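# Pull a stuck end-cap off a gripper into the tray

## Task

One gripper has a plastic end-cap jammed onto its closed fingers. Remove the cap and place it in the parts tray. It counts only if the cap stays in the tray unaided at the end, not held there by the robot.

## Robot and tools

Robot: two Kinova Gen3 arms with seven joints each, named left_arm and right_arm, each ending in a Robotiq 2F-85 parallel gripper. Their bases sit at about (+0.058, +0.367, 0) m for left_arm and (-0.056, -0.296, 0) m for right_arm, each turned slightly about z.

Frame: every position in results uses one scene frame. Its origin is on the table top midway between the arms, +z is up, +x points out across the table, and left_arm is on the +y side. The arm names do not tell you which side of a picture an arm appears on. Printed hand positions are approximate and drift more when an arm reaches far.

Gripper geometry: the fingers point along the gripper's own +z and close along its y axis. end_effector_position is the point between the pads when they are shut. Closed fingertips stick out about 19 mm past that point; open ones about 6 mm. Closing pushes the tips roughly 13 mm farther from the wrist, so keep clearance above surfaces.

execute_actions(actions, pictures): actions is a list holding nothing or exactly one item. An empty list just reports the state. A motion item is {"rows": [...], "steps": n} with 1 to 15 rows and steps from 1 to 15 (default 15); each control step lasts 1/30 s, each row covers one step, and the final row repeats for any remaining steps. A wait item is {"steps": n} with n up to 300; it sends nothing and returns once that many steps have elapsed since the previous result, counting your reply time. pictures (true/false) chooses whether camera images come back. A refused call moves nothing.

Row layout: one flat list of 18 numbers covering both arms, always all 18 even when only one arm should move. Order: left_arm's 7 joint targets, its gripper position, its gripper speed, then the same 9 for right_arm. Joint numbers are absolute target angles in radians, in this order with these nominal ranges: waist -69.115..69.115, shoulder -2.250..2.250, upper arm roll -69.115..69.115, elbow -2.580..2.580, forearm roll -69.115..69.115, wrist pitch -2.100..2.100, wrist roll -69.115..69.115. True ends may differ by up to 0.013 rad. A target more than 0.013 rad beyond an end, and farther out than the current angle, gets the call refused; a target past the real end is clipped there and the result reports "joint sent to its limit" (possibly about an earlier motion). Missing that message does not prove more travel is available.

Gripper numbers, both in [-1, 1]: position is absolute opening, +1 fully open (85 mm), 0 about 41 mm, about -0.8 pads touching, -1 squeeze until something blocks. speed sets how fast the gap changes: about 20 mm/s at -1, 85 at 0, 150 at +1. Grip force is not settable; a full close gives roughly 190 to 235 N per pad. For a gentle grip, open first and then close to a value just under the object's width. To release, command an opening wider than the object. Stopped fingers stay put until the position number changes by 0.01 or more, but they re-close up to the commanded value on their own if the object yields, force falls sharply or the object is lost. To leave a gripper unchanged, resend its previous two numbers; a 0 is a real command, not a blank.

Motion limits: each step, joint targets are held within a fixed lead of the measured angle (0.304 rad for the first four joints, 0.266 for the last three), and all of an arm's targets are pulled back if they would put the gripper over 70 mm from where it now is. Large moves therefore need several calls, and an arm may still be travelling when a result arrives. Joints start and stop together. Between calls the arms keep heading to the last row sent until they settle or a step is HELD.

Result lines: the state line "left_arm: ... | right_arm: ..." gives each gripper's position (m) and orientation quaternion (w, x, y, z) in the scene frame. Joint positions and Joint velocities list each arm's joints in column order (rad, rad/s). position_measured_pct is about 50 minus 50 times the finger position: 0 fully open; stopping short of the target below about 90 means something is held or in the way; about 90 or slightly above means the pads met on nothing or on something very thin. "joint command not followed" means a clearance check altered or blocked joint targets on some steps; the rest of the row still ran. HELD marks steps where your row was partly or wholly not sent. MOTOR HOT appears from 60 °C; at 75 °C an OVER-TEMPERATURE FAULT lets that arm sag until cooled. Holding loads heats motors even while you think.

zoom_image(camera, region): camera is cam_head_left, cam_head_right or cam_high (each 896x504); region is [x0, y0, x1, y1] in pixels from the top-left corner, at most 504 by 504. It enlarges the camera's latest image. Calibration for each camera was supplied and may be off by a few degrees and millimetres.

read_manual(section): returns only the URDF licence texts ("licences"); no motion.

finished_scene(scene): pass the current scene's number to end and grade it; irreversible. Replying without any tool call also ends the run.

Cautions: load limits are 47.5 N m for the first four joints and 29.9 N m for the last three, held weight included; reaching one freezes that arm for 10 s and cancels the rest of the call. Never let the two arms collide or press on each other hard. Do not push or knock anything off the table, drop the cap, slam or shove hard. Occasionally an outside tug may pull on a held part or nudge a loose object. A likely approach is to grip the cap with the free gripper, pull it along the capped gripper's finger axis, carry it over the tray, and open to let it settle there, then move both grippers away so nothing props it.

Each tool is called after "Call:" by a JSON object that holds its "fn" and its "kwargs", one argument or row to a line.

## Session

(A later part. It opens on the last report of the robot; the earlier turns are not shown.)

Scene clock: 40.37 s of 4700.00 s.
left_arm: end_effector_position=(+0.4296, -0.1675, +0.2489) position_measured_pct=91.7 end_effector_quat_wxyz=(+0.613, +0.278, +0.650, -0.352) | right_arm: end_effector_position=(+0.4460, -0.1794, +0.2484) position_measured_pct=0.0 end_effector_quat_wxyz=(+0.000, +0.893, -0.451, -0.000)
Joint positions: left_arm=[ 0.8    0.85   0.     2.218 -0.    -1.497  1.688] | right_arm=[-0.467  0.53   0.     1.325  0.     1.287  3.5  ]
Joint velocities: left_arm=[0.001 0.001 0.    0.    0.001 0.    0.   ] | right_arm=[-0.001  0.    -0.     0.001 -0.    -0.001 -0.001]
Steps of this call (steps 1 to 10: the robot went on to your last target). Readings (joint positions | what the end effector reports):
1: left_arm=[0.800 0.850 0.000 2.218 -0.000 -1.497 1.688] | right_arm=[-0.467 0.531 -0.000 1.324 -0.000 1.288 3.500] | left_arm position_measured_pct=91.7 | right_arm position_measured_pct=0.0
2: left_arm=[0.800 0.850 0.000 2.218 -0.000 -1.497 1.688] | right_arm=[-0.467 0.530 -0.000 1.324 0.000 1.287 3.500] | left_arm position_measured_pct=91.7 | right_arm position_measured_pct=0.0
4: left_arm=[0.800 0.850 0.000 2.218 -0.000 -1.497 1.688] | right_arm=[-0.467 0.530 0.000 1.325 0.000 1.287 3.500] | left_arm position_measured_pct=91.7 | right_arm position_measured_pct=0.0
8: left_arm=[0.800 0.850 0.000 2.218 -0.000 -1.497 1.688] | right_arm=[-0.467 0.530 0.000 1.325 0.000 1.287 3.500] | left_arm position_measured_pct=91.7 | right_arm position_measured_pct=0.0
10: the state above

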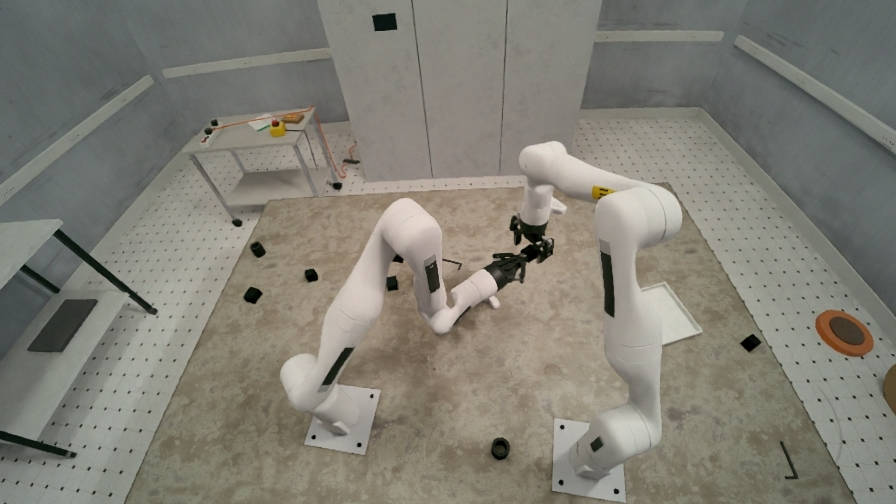

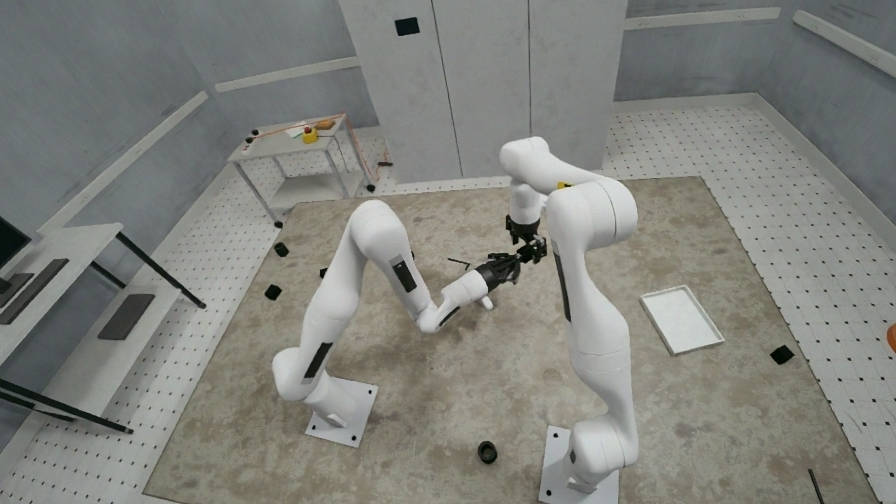

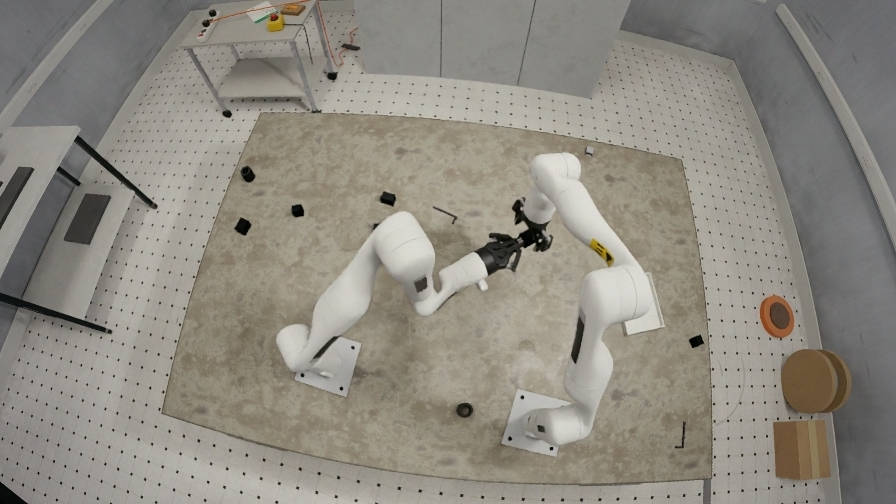

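Close, then retract left (wrist r −0.08).

Call:
{"fn": "execute_actions", "kwargs": {
  "actions": [
    {"rows":[[0.8,0.85,0,2.218,0,-1.497,1.688,-1,0, -0.467,0.53,0,1.325,0,1.287,3.5,-1,1]],"steps":15}
  ],
  "pictures": false
}}

Call:
{"fn": "execute_actions", "kwargs": {
  "actions": [
    {"steps":10}
  ],
  "pictures": false
}}

Call:
{"fn": "execute_actions", "kwargs": {
  "actions": [
    {"rows":[[0.8,0.85,0,2.5,0,-1.78,1.688,-1,0, -0.467,0.53,0,1.325,0,1.287,3.5,-1,1]],"steps":15}
  ],
  "pictures": false
}}

Call:
{"fn": "execute_actions", "kwargs": {
  "actions": [
    {"steps":10}
  ]
}}

Scene clock: 44.00 s of 4700.00 s.
left_arm: end_effector_position=(+0.4331, -0.1646, +0.2472) position_measured_pct=91.7 end_effector_quat_wxyz=(+0.614, +0.277, +0.652, -0.348) | right_arm: end_effector_position=(+0.4446, -0.1806, +0.2484) position_measured_pct=58.7 end_effector_quat_wxyz=(+0.002, +0.892, -0.451, -0.001)
Joint positions: left_arm=[ 0.797  0.852 -0.003  2.219  0.003 -1.496  1.688] | right_arm=[-0.466  0.529  0.001  1.327  0.001  1.29   3.5  ]
Joint velocities: left_arm=[-0.004  0.002  0.005  0.    -0.002 -0.001 -0.001] | right_arm=[ 0.001 -0.    -0.002  0.001  0.    -0.     0.002]
Steps of this call (steps 1 to 15: the robot went on to your last target; steps 16 to 90: nothing new was sent; then 0.13 s passed at rest; steps 91 to 105: all 15 steps of this action). Readings (joint positions | what the end effector reports):
91: left_arm=[0.800 0.850 0.000 2.218 -0.000 -1.497 1.688] | right_arm=[-0.467 0.530 0.000 1.325 0.000 1.287 3.500] | left_arm position_measured_pct=91.7 | right_arm position_measured_pct=0.0
92: left_arm=[0.800 0.850 0.000 2.218 -0.000 -1.497 1.688] | right_arm=[-0.467 0.530 0.000 1.325 0.000 1.287 3.500] | left_arm position_measured_pct=91.7 | right_arm position_measured_pct=1.2
94: left_arm=[0.800 0.850 0.000 2.218 -0.000 -1.497 1.688] | right_arm=[-0.467 0.530 0.000 1.325 0.000 1.287 3.500] | left_arm position_measured_pct=91.7 | right_arm position_measured_pct=8.3
98: left_arm=[0.800 0.850 0.000 2.218 -0.000 -1.497 1.688] | right_arm=[-0.467 0.530 -0.000 1.325 0.000 1.287 3.500] | left_arm position_measured_pct=91.7 | right_arm position_measured_pct=28.6
105: the state above

Scene clock: 44.33 s of 4700.00 s.
left_arm: end_effector_position=(+0.4331, -0.1646, +0.2472) position_measured_pct=91.7 end_effector_quat_wxyz=(+0.614, +0.276, +0.652, -0.348) | right_arm: end_effector_position=(+0.4446, -0.1806, +0.2484) position_measured_pct=58.7 end_effector_quat_wxyz=(+0.002, +0.892, -0.451, -0.001)
Joint positions: left_arm=[ 0.796  0.852 -0.003  2.219  0.003 -1.496  1.688] | right_arm=[-0.466  0.529  0.001  1.327  0.001  1.29   3.5  ]
Joint velocities: left_arm=[-0.002 -0.002 -0.    -0.     0.     0.    -0.   ] | right_arm=[ 0.     0.001 -0.002 -0.    -0.    -0.    -0.001]
Steps of this call (steps 1 to 10: the robot went on to your last target). Readings (joint positions | what the end effector reports):
1: left_arm=[0.797 0.852 -0.003 2.219 0.003 -1.496 1.688] | right_arm=[-0.466 0.529 0.001 1.327 0.001 1.290 3.500] | left_arm position_measured_pct=91.7 | right_arm position_measured_pct=58.7
2: left_arm=[0.796 0.852 -0.003 2.219 0.003 -1.496 1.688] | right_arm=[-0.466 0.529 0.001 1.327 0.001 1.290 3.500] | left_arm position_measured_pct=91.7 | right_arm position_measured_pct=58.7
4: left_arm=[0.796 0.852 -0.003 2.219 0.003 -1.496 1.688] | right_arm=[-0.466 0.529 0.001 1.327 0.001 1.290 3.500] | left_arm position_measured_pct=91.7 | right_arm position_measured_pct=58.7
8: left_arm=[0.796 0.852 -0.003 2.219 0.003 -1.496 1.688] | right_arm=[-0.466 0.529 0.001 1.327 0.001 1.290 3.500] | left_arm position_measured_pct=91.7 | right_arm position_measured_pct=58.7
10: the state above

Scene clock: 44.83 s of 4700.00 s.
left_arm: end_effector_position=(+0.3774, -0.0982, +0.2552) position_measured_pct=91.7 end_effector_quat_wxyz=(+0.614, +0.278, +0.650, -0.352) | right_arm: end_effector_position=(+0.4460, -0.1794, +0.2484) position_measured_pct=58.7 end_effector_quat_wxyz=(+0.000, +0.893, -0.451, -0.000)
Joint positions: left_arm=[ 0.8    0.85   0.     2.496 -0.    -1.776  1.688] | right_arm=[-0.467  0.53   0.     1.325  0.     1.287  3.5  ]
Joint velocities: left_arm=[ 0.001 -0.003  0.     0.074 -0.    -0.079  0.001] | right_arm=[0.001 0.001 0.001 0.    0.    0.    0.   ]
Steps of this call (steps 1 to 15: all 15 steps of this action). Readings (joint positions | what the end effector reports):
1: left_arm=[0.796 0.852 -0.003 2.220 0.003 -1.497 1.688] | right_arm=[-0.466 0.529 0.001 1.327 0.001 1.290 3.500] | left_arm position_measured_pct=91.7 | right_arm position_measured_pct=58.7
2: left_arm=[0.796 0.852 -0.003 2.224 0.003 -1.502 1.688] | right_arm=[-0.467 0.529 -0.000 1.327 -0.001 1.291 3.500] | left_arm position_measured_pct=91.7 | right_arm position_measured_pct=58.7
4: left_arm=[0.796 0.851 -0.003 2.251 0.003 -1.527 1.688] | right_arm=[-0.468 0.529 -0.001 1.327 -0.001 1.291 3.500] | left_arm position_measured_pct=91.7 | right_arm position_measured_pct=58.7
8: left_arm=[0.798 0.851 -0.000 2.369 0.000 -1.642 1.688] | right_arm=[-0.467 0.530 -0.000 1.325 0.000 1.287 3.500] | left_arm position_measured_pct=91.7 | right_arm position_measured_pct=58.7
15: the state above

Scene clock: 45.17 s of 4700.00 s.
left_arm: end_effector_position=(+0.3765, -0.0971, +0.2552) position_measured_pct=91.7 end_effector_quat_wxyz=(+0.614, +0.278, +0.650, -0.352) | right_arm: end_effector_position=(+0.4460, -0.1794, +0.2484) position_measured_pct=58.7 end_effector_quat_wxyz=(+0.000, +0.893, -0.451, -0.000)
Joint positions: left_arm=[ 0.8    0.85   0.     2.5   -0.    -1.78   1.688] | right_arm=[-0.467  0.53   0.     1.325  0.     1.287  3.5  ]
Joint velocities: left_arm=[ 0.     0.001 -0.     0.    -0.001 -0.     0.001] | right_arm=[-0.     0.     0.001 -0.     0.    -0.     0.001]
Steps of this call (steps 1 to 10: the robot went on to your last target). Readings (joint positions | what the end effector reports):
1: left_arm=[0.800 0.850 0.000 2.497 -0.000 -1.778 1.688] | right_arm=[-0.467 0.530 0.000 1.325 0.000 1.287 3.500] | left_arm position_measured_pct=91.7 | right_arm position_measured_pct=58.7
2: left_arm=[0.800 0.850 0.000 2.498 -0.000 -1.779 1.688] | right_arm=[-0.467 0.530 0.000 1.325 0.000 1.287 3.500] | left_arm position_measured_pct=91.7 | right_arm position_measured_pct=58.7
4: left_arm=[0.800 0.850 0.000 2.499 0.000 -1.780 1.688] | right_arm=[-0.467 0.530 0.000 1.325 0.000 1.287 3.500] | left_arm position_measured_pct=91.7 | right_arm position_measured_pct=58.7
8: left_arm=[0.800 0.850 0.000 2.500 0.000 -1.780 1.688] | right_arm=[-0.467 0.530 0.000 1.325 0.000 1.287 3.500] | left_arm position_measured_pct=91.7 | right_arm position_measured_pct=58.7
10: the state above

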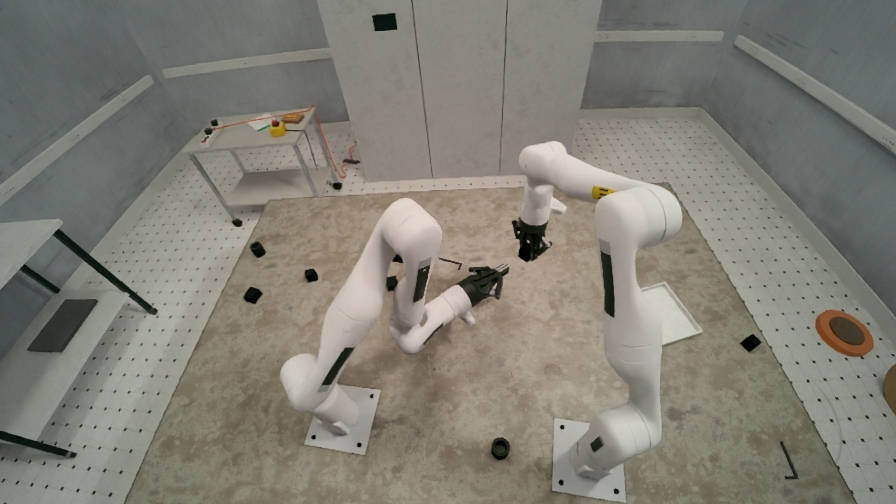

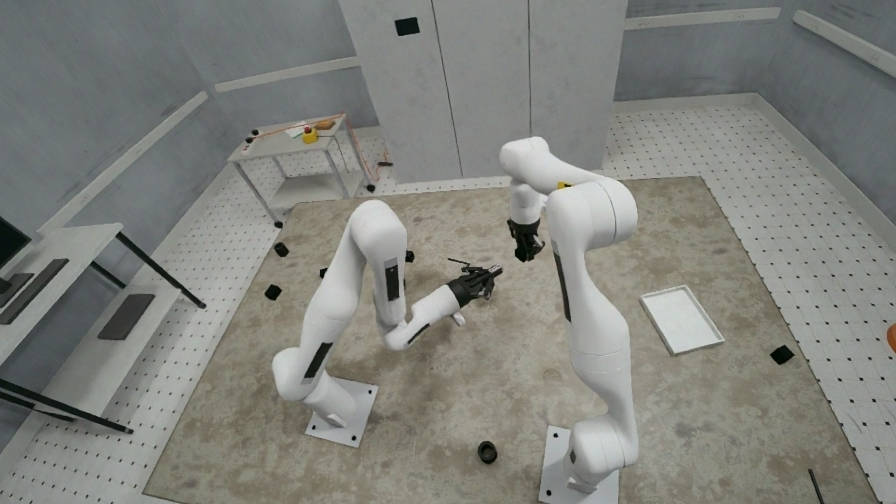

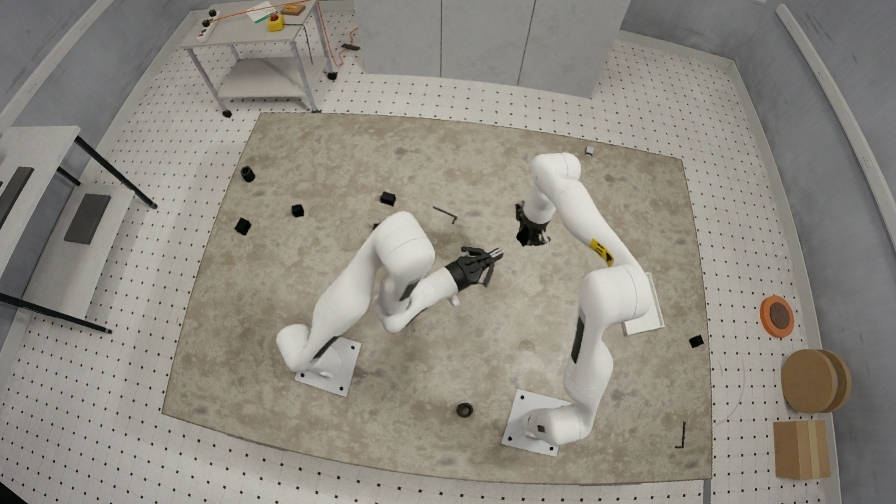

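Call:
{"fn": "execute_actions", "kwargs": {
  "actions": [
    {"rows":[[0.8,0.85,0,2.5,0,-1.78,1.688,-1,0, 0.546,0.6,0,1.3,0,1.24,3.5,-1,1]],"steps":15}
  ],
  "pictures": false
}}

Call:
{"fn": "execute_actions", "kwargs": {
  "actions": [
    {"steps":25}
  ],
  "pictures": false
}}

Call:
{"fn": "execute_actions", "kwargs": {
  "actions": [
    {"rows":[[0.8,0.85,0,2.5,0,-1.78,1.688,-1,0, 0.546,0.806,0,1.397,0,0.939,3.5,-1,1]],"steps":15}
  ],
  "pictures": false
}}

Call:
{"fn": "execute_actions", "kwargs": {
  "actions": [
    {"steps":10}
  ]
}}

Scene clock: 50.90 s of 4700.00 s.
left_arm: end_effector_position=(+0.3765, -0.0971, +0.2552) position_measured_pct=91.7 end_effector_quat_wxyz=(+0.614, +0.278, +0.650, -0.352) | right_arm: end_effector_position=(+0.4730, -0.3290, +0.2288) position_measured_pct=58.7 end_effector_quat_wxyz=(-0.001, +0.817, -0.576, +0.000)
Joint positions: left_arm=[ 0.8    0.85   0.     2.5   -0.    -1.78   1.688] | right_arm=[-0.174  0.577 -0.001  1.308 -0.     1.255  3.5  ]
Joint velocities: left_arm=[-0.    -0.002  0.    -0.001 -0.001 -0.     0.   ] | right_arm=[ 0.689  0.062  0.003 -0.022  0.002 -0.042 -0.001]
Steps of this call (steps 1 to 15: the robot went on to your last target; steps 16 to 90: nothing new was sent; then 2.23 s passed at rest; steps 91 to 105: all 15 steps of this action). Readings (joint positions | what the end effector reports):
91: left_arm=[0.800 0.850 0.000 2.500 -0.000 -1.780 1.688] | right_arm=[-0.465 0.530 -0.000 1.325 -0.000 1.287 3.500] | left_arm position_measured_pct=91.7 | right_arm position_measured_pct=58.7
92: left_arm=[0.800 0.850 0.000 2.500 -0.000 -1.780 1.688] | right_arm=[-0.459 0.532 -0.002 1.324 -0.001 1.286 3.500] | left_arm position_measured_pct=91.7 | right_arm position_measured_pct=58.7
94: left_arm=[0.800 0.850 0.000 2.500 -0.000 -1.780 1.688] | right_arm=[-0.429 0.539 -0.003 1.322 -0.002 1.282 3.500] | left_arm position_measured_pct=91.7 | right_arm position_measured_pct=58.7
98: left_arm=[0.800 0.850 0.000 2.500 -0.000 -1.780 1.688] | right_arm=[-0.335 0.557 -0.001 1.315 -0.000 1.269 3.500] | left_arm position_measured_pct=91.7 | right_arm position_measured_pct=58.7
105: the state above

Scene clock: 51.73 s of 4700.00 s.
left_arm: end_effector_position=(+0.3765, -0.0971, +0.2552) position_measured_pct=91.7 end_effector_quat_wxyz=(+0.614, +0.278, +0.650, -0.352) | right_arm: end_effector_position=(+0.3754, -0.6145, +0.2199) position_measured_pct=58.7 end_effector_quat_wxyz=(-0.000, +0.621, -0.784, +0.001)
Joint positions: left_arm=[ 0.8    0.85   0.     2.5   -0.    -1.78   1.688] | right_arm=[ 0.4    0.598 -0.     1.3   -0.     1.241  3.5  ]
Joint velocities: left_arm=[-0.001 -0.002  0.    -0.     0.     0.     0.   ] | right_arm=[ 0.687  0.008 -0.002 -0.004 -0.    -0.006 -0.001]
Steps of this call (steps 1 to 25: the robot went on to your last target). Readings (joint positions | what the end effector reports):
1: left_arm=[0.800 0.850 0.000 2.500 -0.000 -1.780 1.688] | right_arm=[-0.151 0.579 -0.001 1.307 -0.000 1.254 3.500] | left_arm position_measured_pct=91.7 | right_arm position_measured_pct=58.7
2: left_arm=[0.800 0.850 0.000 2.500 -0.000 -1.780 1.688] | right_arm=[-0.128 0.581 -0.001 1.307 -0.000 1.252 3.500] | left_arm position_measured_pct=91.7 | right_arm position_measured_pct=58.7
4: left_arm=[0.800 0.850 0.000 2.500 -0.000 -1.780 1.688] | right_arm=[-0.082 0.584 -0.000 1.305 -0.000 1.250 3.500] | left_arm position_measured_pct=91.7 | right_arm position_measured_pct=58.7
8: left_arm=[0.800 0.850 0.000 2.500 -0.000 -1.780 1.688] | right_arm=[0.010 0.589 -0.000 1.304 -0.000 1.247 3.500] | left_arm position_measured_pct=91.7 | right_arm position_measured_pct=58.7
25: the state above

Scene clock: 52.23 s of 4700.00 s.
left_arm: end_effector_position=(+0.3765, -0.0971, +0.2552) position_measured_pct=91.7 end_effector_quat_wxyz=(+0.614, +0.278, +0.650, -0.352) | right_arm: end_effector_position=(+0.3422, -0.6866, +0.0854) position_measured_pct=58.7 end_effector_quat_wxyz=(-0.000, -0.564, +0.826, -0.000)
Joint positions: left_arm=[ 0.8    0.85   0.     2.5   -0.    -1.78   1.688] | right_arm=[0.54  0.796 0.001 1.394 0.    0.951 3.5  ]
Joint velocities: left_arm=[ 0.001  0.    -0.     0.    -0.     0.    -0.001] | right_arm=[ 0.067  0.136  0.001  0.072  0.    -0.224 -0.   ]
Steps of this call (steps 1 to 15: all 15 steps of this action). Readings (joint positions | what the end effector reports):
1: left_arm=[0.800 0.850 0.000 2.500 -0.000 -1.780 1.688] | right_arm=[0.422 0.599 0.000 1.301 0.000 1.241 3.500] | left_arm position_measured_pct=91.7 | right_arm position_measured_pct=58.7
2: left_arm=[0.800 0.850 0.000 2.500 -0.000 -1.780 1.688] | right_arm=[0.439 0.602 0.002 1.302 0.001 1.237 3.500] | left_arm position_measured_pct=91.7 | right_arm position_measured_pct=58.7
4: left_arm=[0.800 0.850 0.000 2.500 -0.000 -1.780 1.688] | right_arm=[0.459 0.625 0.003 1.311 0.001 1.211 3.500] | left_arm position_measured_pct=91.7 | right_arm position_measured_pct=58.7
8: left_arm=[0.800 0.850 0.000 2.500 -0.000 -1.780 1.688] | right_arm=[0.493 0.701 0.000 1.347 0.000 1.102 3.500] | left_arm position_measured_pct=91.7 | right_arm position_measured_pct=58.7
15: the state above

Scene clock: 52.57 s of 4700.00 s.
left_arm: end_effector_position=(+0.3765, -0.0971, +0.2552) position_measured_pct=91.7 end_effector_quat_wxyz=(+0.614, +0.278, +0.650, -0.352) | right_arm: end_effector_position=(+0.3408, -0.6885, +0.0793) position_measured_pct=58.7 end_effector_quat_wxyz=(-0.000, -0.562, +0.827, +0.000)
Joint positions: left_arm=[ 0.8    0.85   0.     2.5   -0.    -1.78   1.688] | right_arm=[0.546 0.806 0.    1.397 0.    0.939 3.5  ]
Joint velocities: left_arm=[-0.001 -0.003  0.     0.     0.001 -0.    -0.001] | right_arm=[ 0.002  0.004  0.001  0.001 -0.    -0.002  0.001]
Steps of this call (steps 1 to 10: the robot went on to your last target). Readings (joint positions | what the end effector reports):
1: left_arm=[0.800 0.850 0.000 2.500 -0.000 -1.780 1.688] | right_arm=[0.542 0.800 0.001 1.395 0.000 0.946 3.500] | left_arm position_measured_pct=91.7 | right_arm position_measured_pct=58.7
2: left_arm=[0.800 0.850 0.000 2.500 -0.000 -1.780 1.688] | right_arm=[0.543 0.801 0.001 1.396 0.000 0.943 3.500] | left_arm position_measured_pct=91.7 | right_arm position_measured_pct=58.7
4: left_arm=[0.800 0.850 0.000 2.500 -0.000 -1.780 1.688] | right_arm=[0.544 0.803 0.000 1.397 0.000 0.941 3.500] | left_arm position_measured_pct=91.7 | right_arm position_measured_pct=58.7
8: left_arm=[0.800 0.850 0.000 2.500 -0.000 -1.780 1.688] | right_arm=[0.546 0.805 0.000 1.397 0.000 0.939 3.500] | left_arm position_measured_pct=91.7 | right_arm position_measured_pct=58.7
10: the state above

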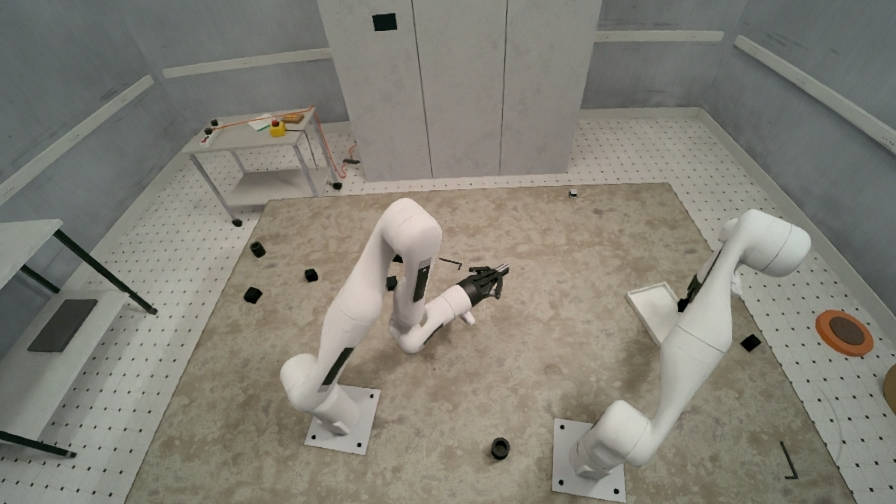

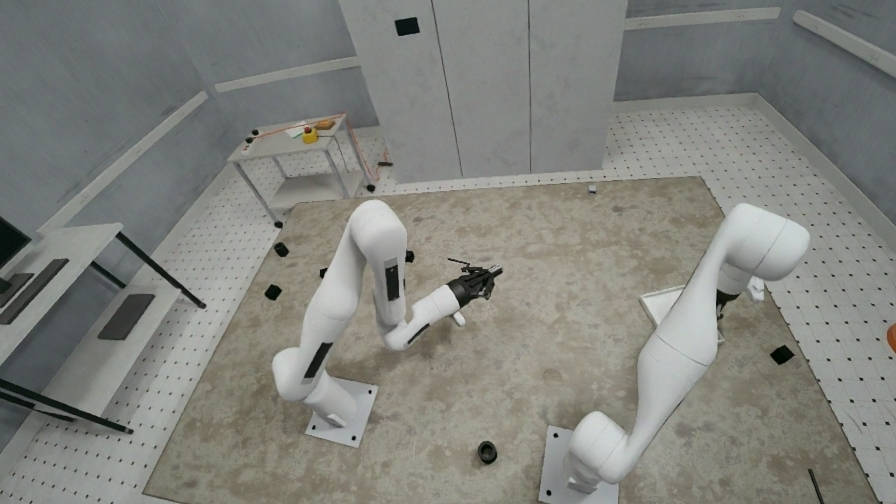

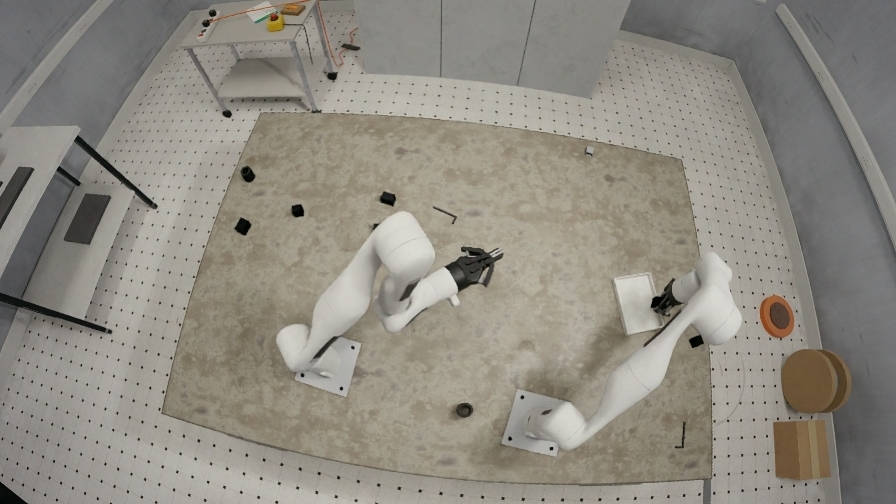

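Call:
{"fn": "execute_actions", "kwargs": {
  "actions": [
    {"rows":[[0.8,0.85,0,2.5,0,-1.78,1.688,-1,0, 0.43,0.80,0,1.45,0,0.89,3.5,-1,1]],"steps":15}
  ],
  "pictures": false
}}

Call:
{"fn": "execute_actions", "kwargs": {
  "actions": [
    {"steps":5}
  ]
}}

Scene clock: 55.03 s of 4700.00 s.
left_arm: end_effector_position=(+0.3765, -0.0971, +0.2552) position_measured_pct=91.7 end_effector_quat_wxyz=(+0.614, +0.278, +0.650, -0.352) | right_arm: end_effector_position=(+0.3746, -0.6349, +0.0691) position_measured_pct=58.7 end_effector_quat_wxyz=(-0.000, +0.608, -0.794, +0.001)
Joint positions: left_arm=[ 0.8    0.85   0.     2.5   -0.    -1.78   1.688] | right_arm=[ 0.432  0.8   -0.     1.45   0.     0.89   3.5  ]
Joint velocities: left_arm=[-0.    -0.001  0.    -0.    -0.001  0.     0.001] | right_arm=[-0.015 -0.003  0.     0.003 -0.002 -0.002  0.   ]
Steps of this call (steps 1 to 30: the robot went on to your last target; steps 31 to 59: nothing new was sent; steps 60 to 74: all 15 steps of this action). Readings (joint positions | what the end effector reports):
60: left_arm=[0.800 0.850 0.000 2.500 -0.000 -1.780 1.688] | right_arm=[0.545 0.806 0.000 1.397 0.000 0.939 3.500] | left_arm position_measured_pct=91.7 | right_arm position_measured_pct=58.7
61: left_arm=[0.800 0.850 0.000 2.500 -0.000 -1.780 1.688] | right_arm=[0.538 0.805 0.002 1.400 0.001 0.936 3.500] | left_arm position_measured_pct=91.7 | right_arm position_measured_pct=58.7
63: left_arm=[0.800 0.850 0.000 2.500 -0.000 -1.780 1.688] | right_arm=[0.509 0.803 0.004 1.412 0.001 0.925 3.500] | left_arm position_measured_pct=91.7 | right_arm position_measured_pct=58.7
67: left_arm=[0.800 0.850 0.000 2.500 -0.000 -1.780 1.688] | right_arm=[0.446 0.801 -0.002 1.442 -0.001 0.897 3.500] | left_arm position_measured_pct=91.7 | right_arm position_measured_pct=58.7
74: the state above

Scene clock: 55.20 s of 4700.00 s.
left_arm: end_effector_position=(+0.3765, -0.0971, +0.2552) position_measured_pct=91.7 end_effector_quat_wxyz=(+0.614, +0.278, +0.650, -0.352) | right_arm: end_effector_position=(+0.3751, -0.6343, +0.0692) position_measured_pct=58.7 end_effector_quat_wxyz=(-0.000, +0.609, -0.793, +0.001)
Joint positions: left_arm=[ 0.8    0.85   0.     2.5   -0.    -1.78   1.688] | right_arm=[ 0.43  0.8  -0.    1.45 -0.    0.89  3.5 ]
Joint velocities: left_arm=[-0.001 -0.001 -0.     0.     0.     0.     0.   ] | right_arm=[-0.004 -0.001  0.001  0.     0.    -0.001 -0.001]
Steps of this call (steps 1 to 5: the robot went on to your last target). Readings (joint positions | what the end effector reports):
1: left_arm=[0.800 0.850 0.000 2.500 -0.000 -1.780 1.688] | right_arm=[0.431 0.800 -0.000 1.450 -0.000 0.890 3.500] | left_arm position_measured_pct=91.7 | right_arm position_measured_pct=58.7
2: left_arm=[0.800 0.850 0.000 2.500 0.000 -1.780 1.688] | right_arm=[0.431 0.800 -0.000 1.450 -0.000 0.890 3.500] | left_arm position_measured_pct=91.7 | right_arm position_measured_pct=58.7
4: left_arm=[0.800 0.850 0.000 2.500 -0.000 -1.780 1.688] | right_arm=[0.430 0.800 -0.000 1.450 -0.000 0.890 3.500] | left_arm position_measured_pct=91.7 | right_arm position_measured_pct=58.7
5: the state above

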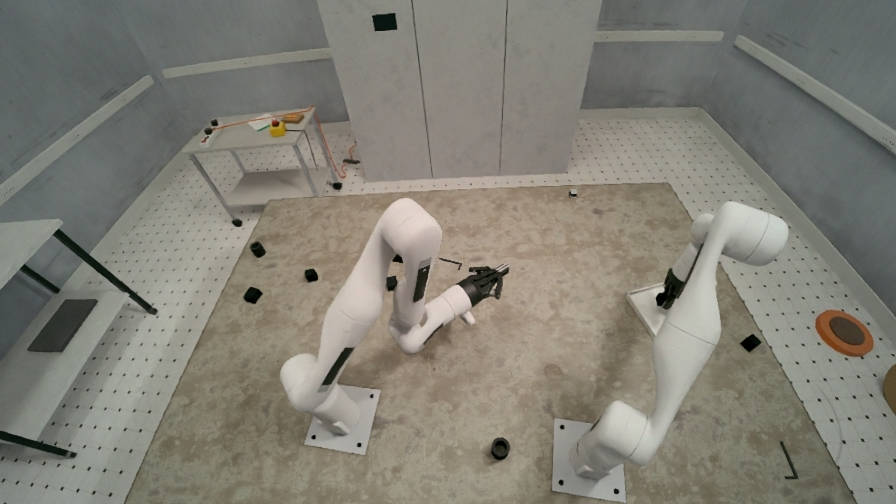

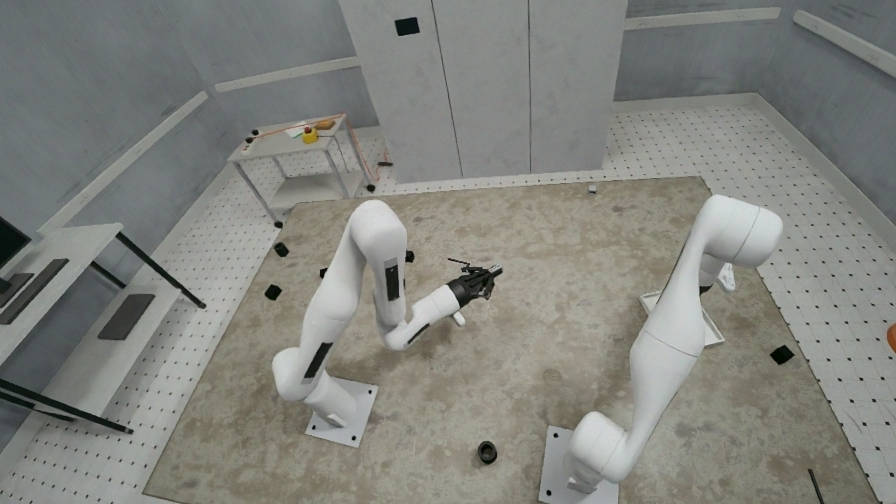

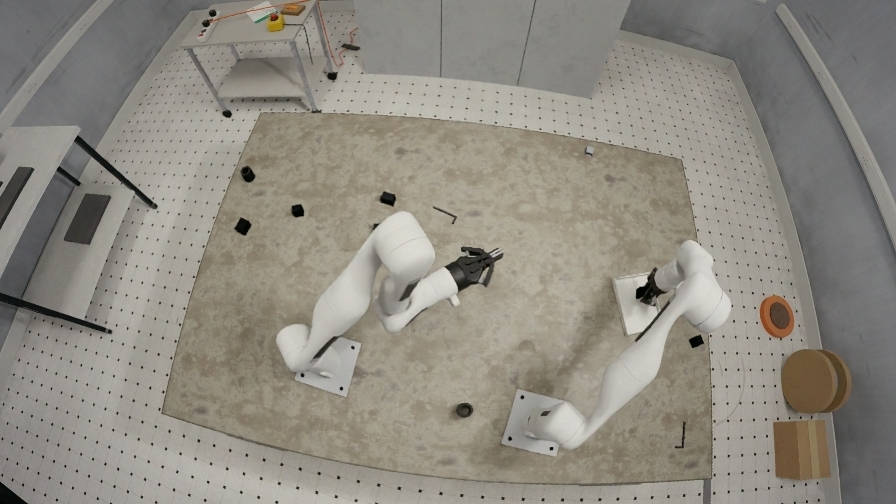

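Call:
{"fn": "execute_actions", "kwargs": {
  "actions": [
    {"rows":[[0.8,0.85,0,2.5,0,-1.78,1.688,-1,0, 0.43,0.80,0,1.45,0,0.89,3.5,0.4,1]],"steps":15}
  ],
  "pictures": false
}}

Call:
{"fn": "execute_actions", "kwargs": {
  "actions": [
    {"rows":[[0.8,0.85,0,2.5,0,-1.78,1.688,-1,0, 0.2,0.5,0,1.45,0,1.19,3.5,0.4,1]],"steps":15}
  ],
  "pictures": false
}}

Call:
{"fn": "execute_actions", "kwargs": {
  "actions": [
    {"steps":10}
  ]
}}

Scene clock: 58.80 s of 4700.00 s.
left_arm: end_effector_position=(+0.3765, -0.0971, +0.2552) position_measured_pct=91.7 end_effector_quat_wxyz=(+0.614, +0.278, +0.650, -0.352) | right_arm: end_effector_position=(+0.3752, -0.6341, +0.0692) position_measured_pct=29.8 end_effector_quat_wxyz=(-0.000, +0.609, -0.793, +0.001)
Joint positions: left_arm=[ 0.8    0.85   0.     2.5   -0.    -1.78   1.688] | right_arm=[ 0.43  0.8  -0.    1.45 -0.    0.89  3.5 ]
Joint velocities: left_arm=[ 0.001 -0.001  0.001 -0.    -0.001 -0.     0.001] | right_arm=[-0.     0.001  0.001  0.001 -0.001 -0.    -0.002]
Steps of this call (steps 1 to 15: the robot went on to your last target; steps 16 to 90: nothing new was sent; then 0.10 s passed at rest; steps 91 to 105: all 15 steps of this action). Readings (joint positions | what the end effector reports):
91: left_arm=[0.800 0.850 0.000 2.500 -0.000 -1.780 1.688] | right_arm=[0.430 0.800 0.000 1.450 0.000 0.890 3.500] | left_arm position_measured_pct=91.7 | right_arm position_measured_pct=58.7
92: left_arm=[0.800 0.850 0.000 2.500 -0.000 -1.780 1.688] | right_arm=[0.430 0.800 -0.000 1.450 0.000 0.890 3.500] | left_arm position_measured_pct=91.7 | right_arm position_measured_pct=58.3
94: left_arm=[0.800 0.850 0.000 2.500 -0.000 -1.780 1.688] | right_arm=[0.430 0.800 0.000 1.450 0.000 0.890 3.500] | left_arm position_measured_pct=91.7 | right_arm position_measured_pct=50.4
98: left_arm=[0.800 0.850 0.000 2.500 -0.000 -1.780 1.688] | right_arm=[0.430 0.800 0.000 1.450 0.000 0.890 3.500] | left_arm position_measured_pct=91.7 | right_arm position_measured_pct=32.9
105: the state above

Scene clock: 59.30 s of 4700.00 s.
left_arm: end_effector_position=(+0.3765, -0.0971, +0.2552) position_measured_pct=91.7 end_effector_quat_wxyz=(+0.614, +0.278, +0.650, -0.352) | right_arm: end_effector_position=(+0.3957, -0.5305, +0.1999) position_measured_pct=29.8 end_effector_quat_wxyz=(-0.001, +0.681, -0.732, +0.002)
Joint positions: left_arm=[ 0.8    0.85   0.     2.5   -0.    -1.78   1.688] | right_arm=[ 0.24   0.553 -0.     1.45  -0.     1.135  3.5  ]
Joint velocities: left_arm=[-0.001 -0.001  0.    -0.     0.001 -0.    -0.002] | right_arm=[-0.377 -0.501 -0.016 -0.009 -0.008  0.539  0.001]
Steps of this call (steps 1 to 15: all 15 steps of this action). Readings (joint positions | what the end effector reports):
1: left_arm=[0.800 0.850 0.000 2.500 -0.000 -1.780 1.688] | right_arm=[0.429 0.799 0.000 1.450 0.000 0.891 3.500] | left_arm position_measured_pct=91.7 | right_arm position_measured_pct=29.8
2: left_arm=[0.800 0.850 0.000 2.500 -0.000 -1.780 1.688] | right_arm=[0.424 0.793 0.001 1.451 0.001 0.895 3.500] | left_arm position_measured_pct=91.7 | right_arm position_measured_pct=29.8
4: left_arm=[0.800 0.850 0.000 2.500 -0.000 -1.780 1.688] | right_arm=[0.402 0.764 0.003 1.452 0.001 0.919 3.500] | left_arm position_measured_pct=91.7 | right_arm position_measured_pct=29.8
8: left_arm=[0.800 0.850 0.000 2.500 -0.000 -1.780 1.688] | right_arm=[0.341 0.685 0.000 1.450 0.000 0.996 3.500] | left_arm position_measured_pct=91.7 | right_arm position_measured_pct=29.8
15: the state above

Scene clock: 59.63 s of 4700.00 s.
left_arm: end_effector_position=(+0.3765, -0.0971, +0.2552) position_measured_pct=91.7 end_effector_quat_wxyz=(+0.614, +0.278, +0.650, -0.352) | right_arm: end_effector_position=(+0.3919, -0.5077, +0.2256) position_measured_pct=29.8 end_effector_quat_wxyz=(-0.000, +0.695, -0.719, +0.000)
Joint positions: left_arm=[ 0.8    0.85   0.     2.5    0.    -1.78   1.688] | right_arm=[ 0.202  0.502 -0.     1.45  -0.     1.19   3.5  ]
Joint velocities: left_arm=[-0.     0.001  0.    -0.     0.001 -0.    -0.   ] | right_arm=[-0.014 -0.016 -0.002  0.001 -0.     0.005 -0.   ]
Steps of this call (steps 1 to 10: the robot went on to your last target). Readings (joint positions | what the end effector reports):
1: left_arm=[0.800 0.850 0.000 2.500 -0.000 -1.780 1.688] | right_arm=[0.229 0.538 -0.001 1.449 -0.000 1.151 3.500] | left_arm position_measured_pct=91.7 | right_arm position_measured_pct=29.8
2: left_arm=[0.800 0.850 0.000 2.500 -0.000 -1.780 1.688] | right_arm=[0.220 0.525 -0.001 1.449 -0.001 1.165 3.500] | left_arm position_measured_pct=91.7 | right_arm position_measured_pct=29.8
4: left_arm=[0.800 0.850 0.000 2.500 -0.000 -1.780 1.688] | right_arm=[0.209 0.510 -0.001 1.449 -0.001 1.182 3.500] | left_arm position_measured_pct=91.7 | right_arm position_measured_pct=29.8
8: left_arm=[0.800 0.850 0.000 2.500 0.000 -1.780 1.688] | right_arm=[0.203 0.503 -0.000 1.450 -0.000 1.189 3.500] | left_arm position_measured_pct=91.7 | right_arm position_measured_pct=29.8
10: the state above

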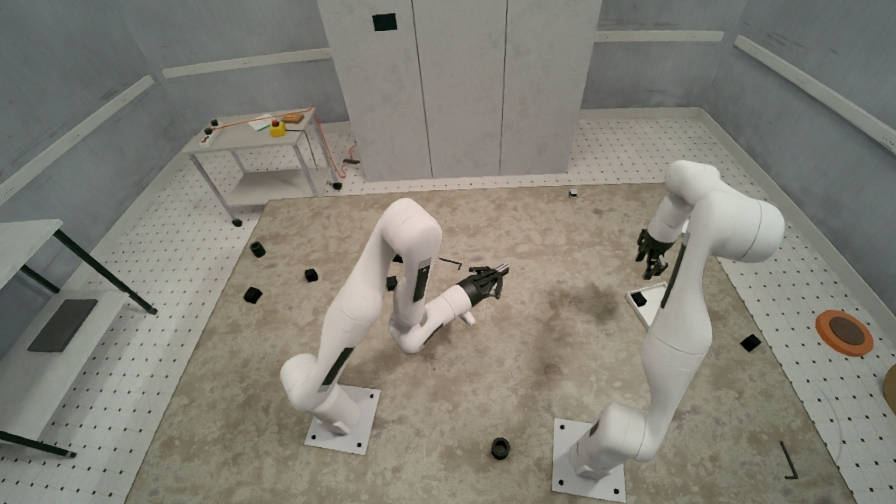

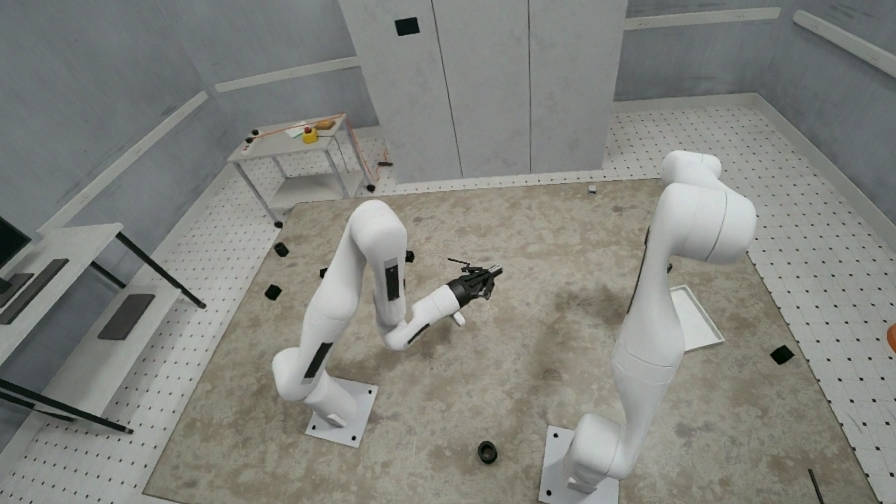

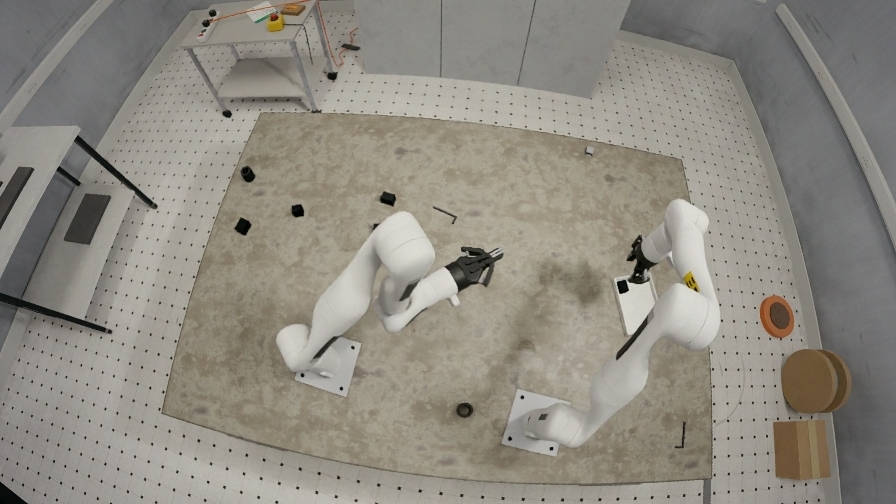

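Call:
{"fn": "finished_scene", "kwargs": {
  "scene": 1
}}

The scene is finished: the task was done.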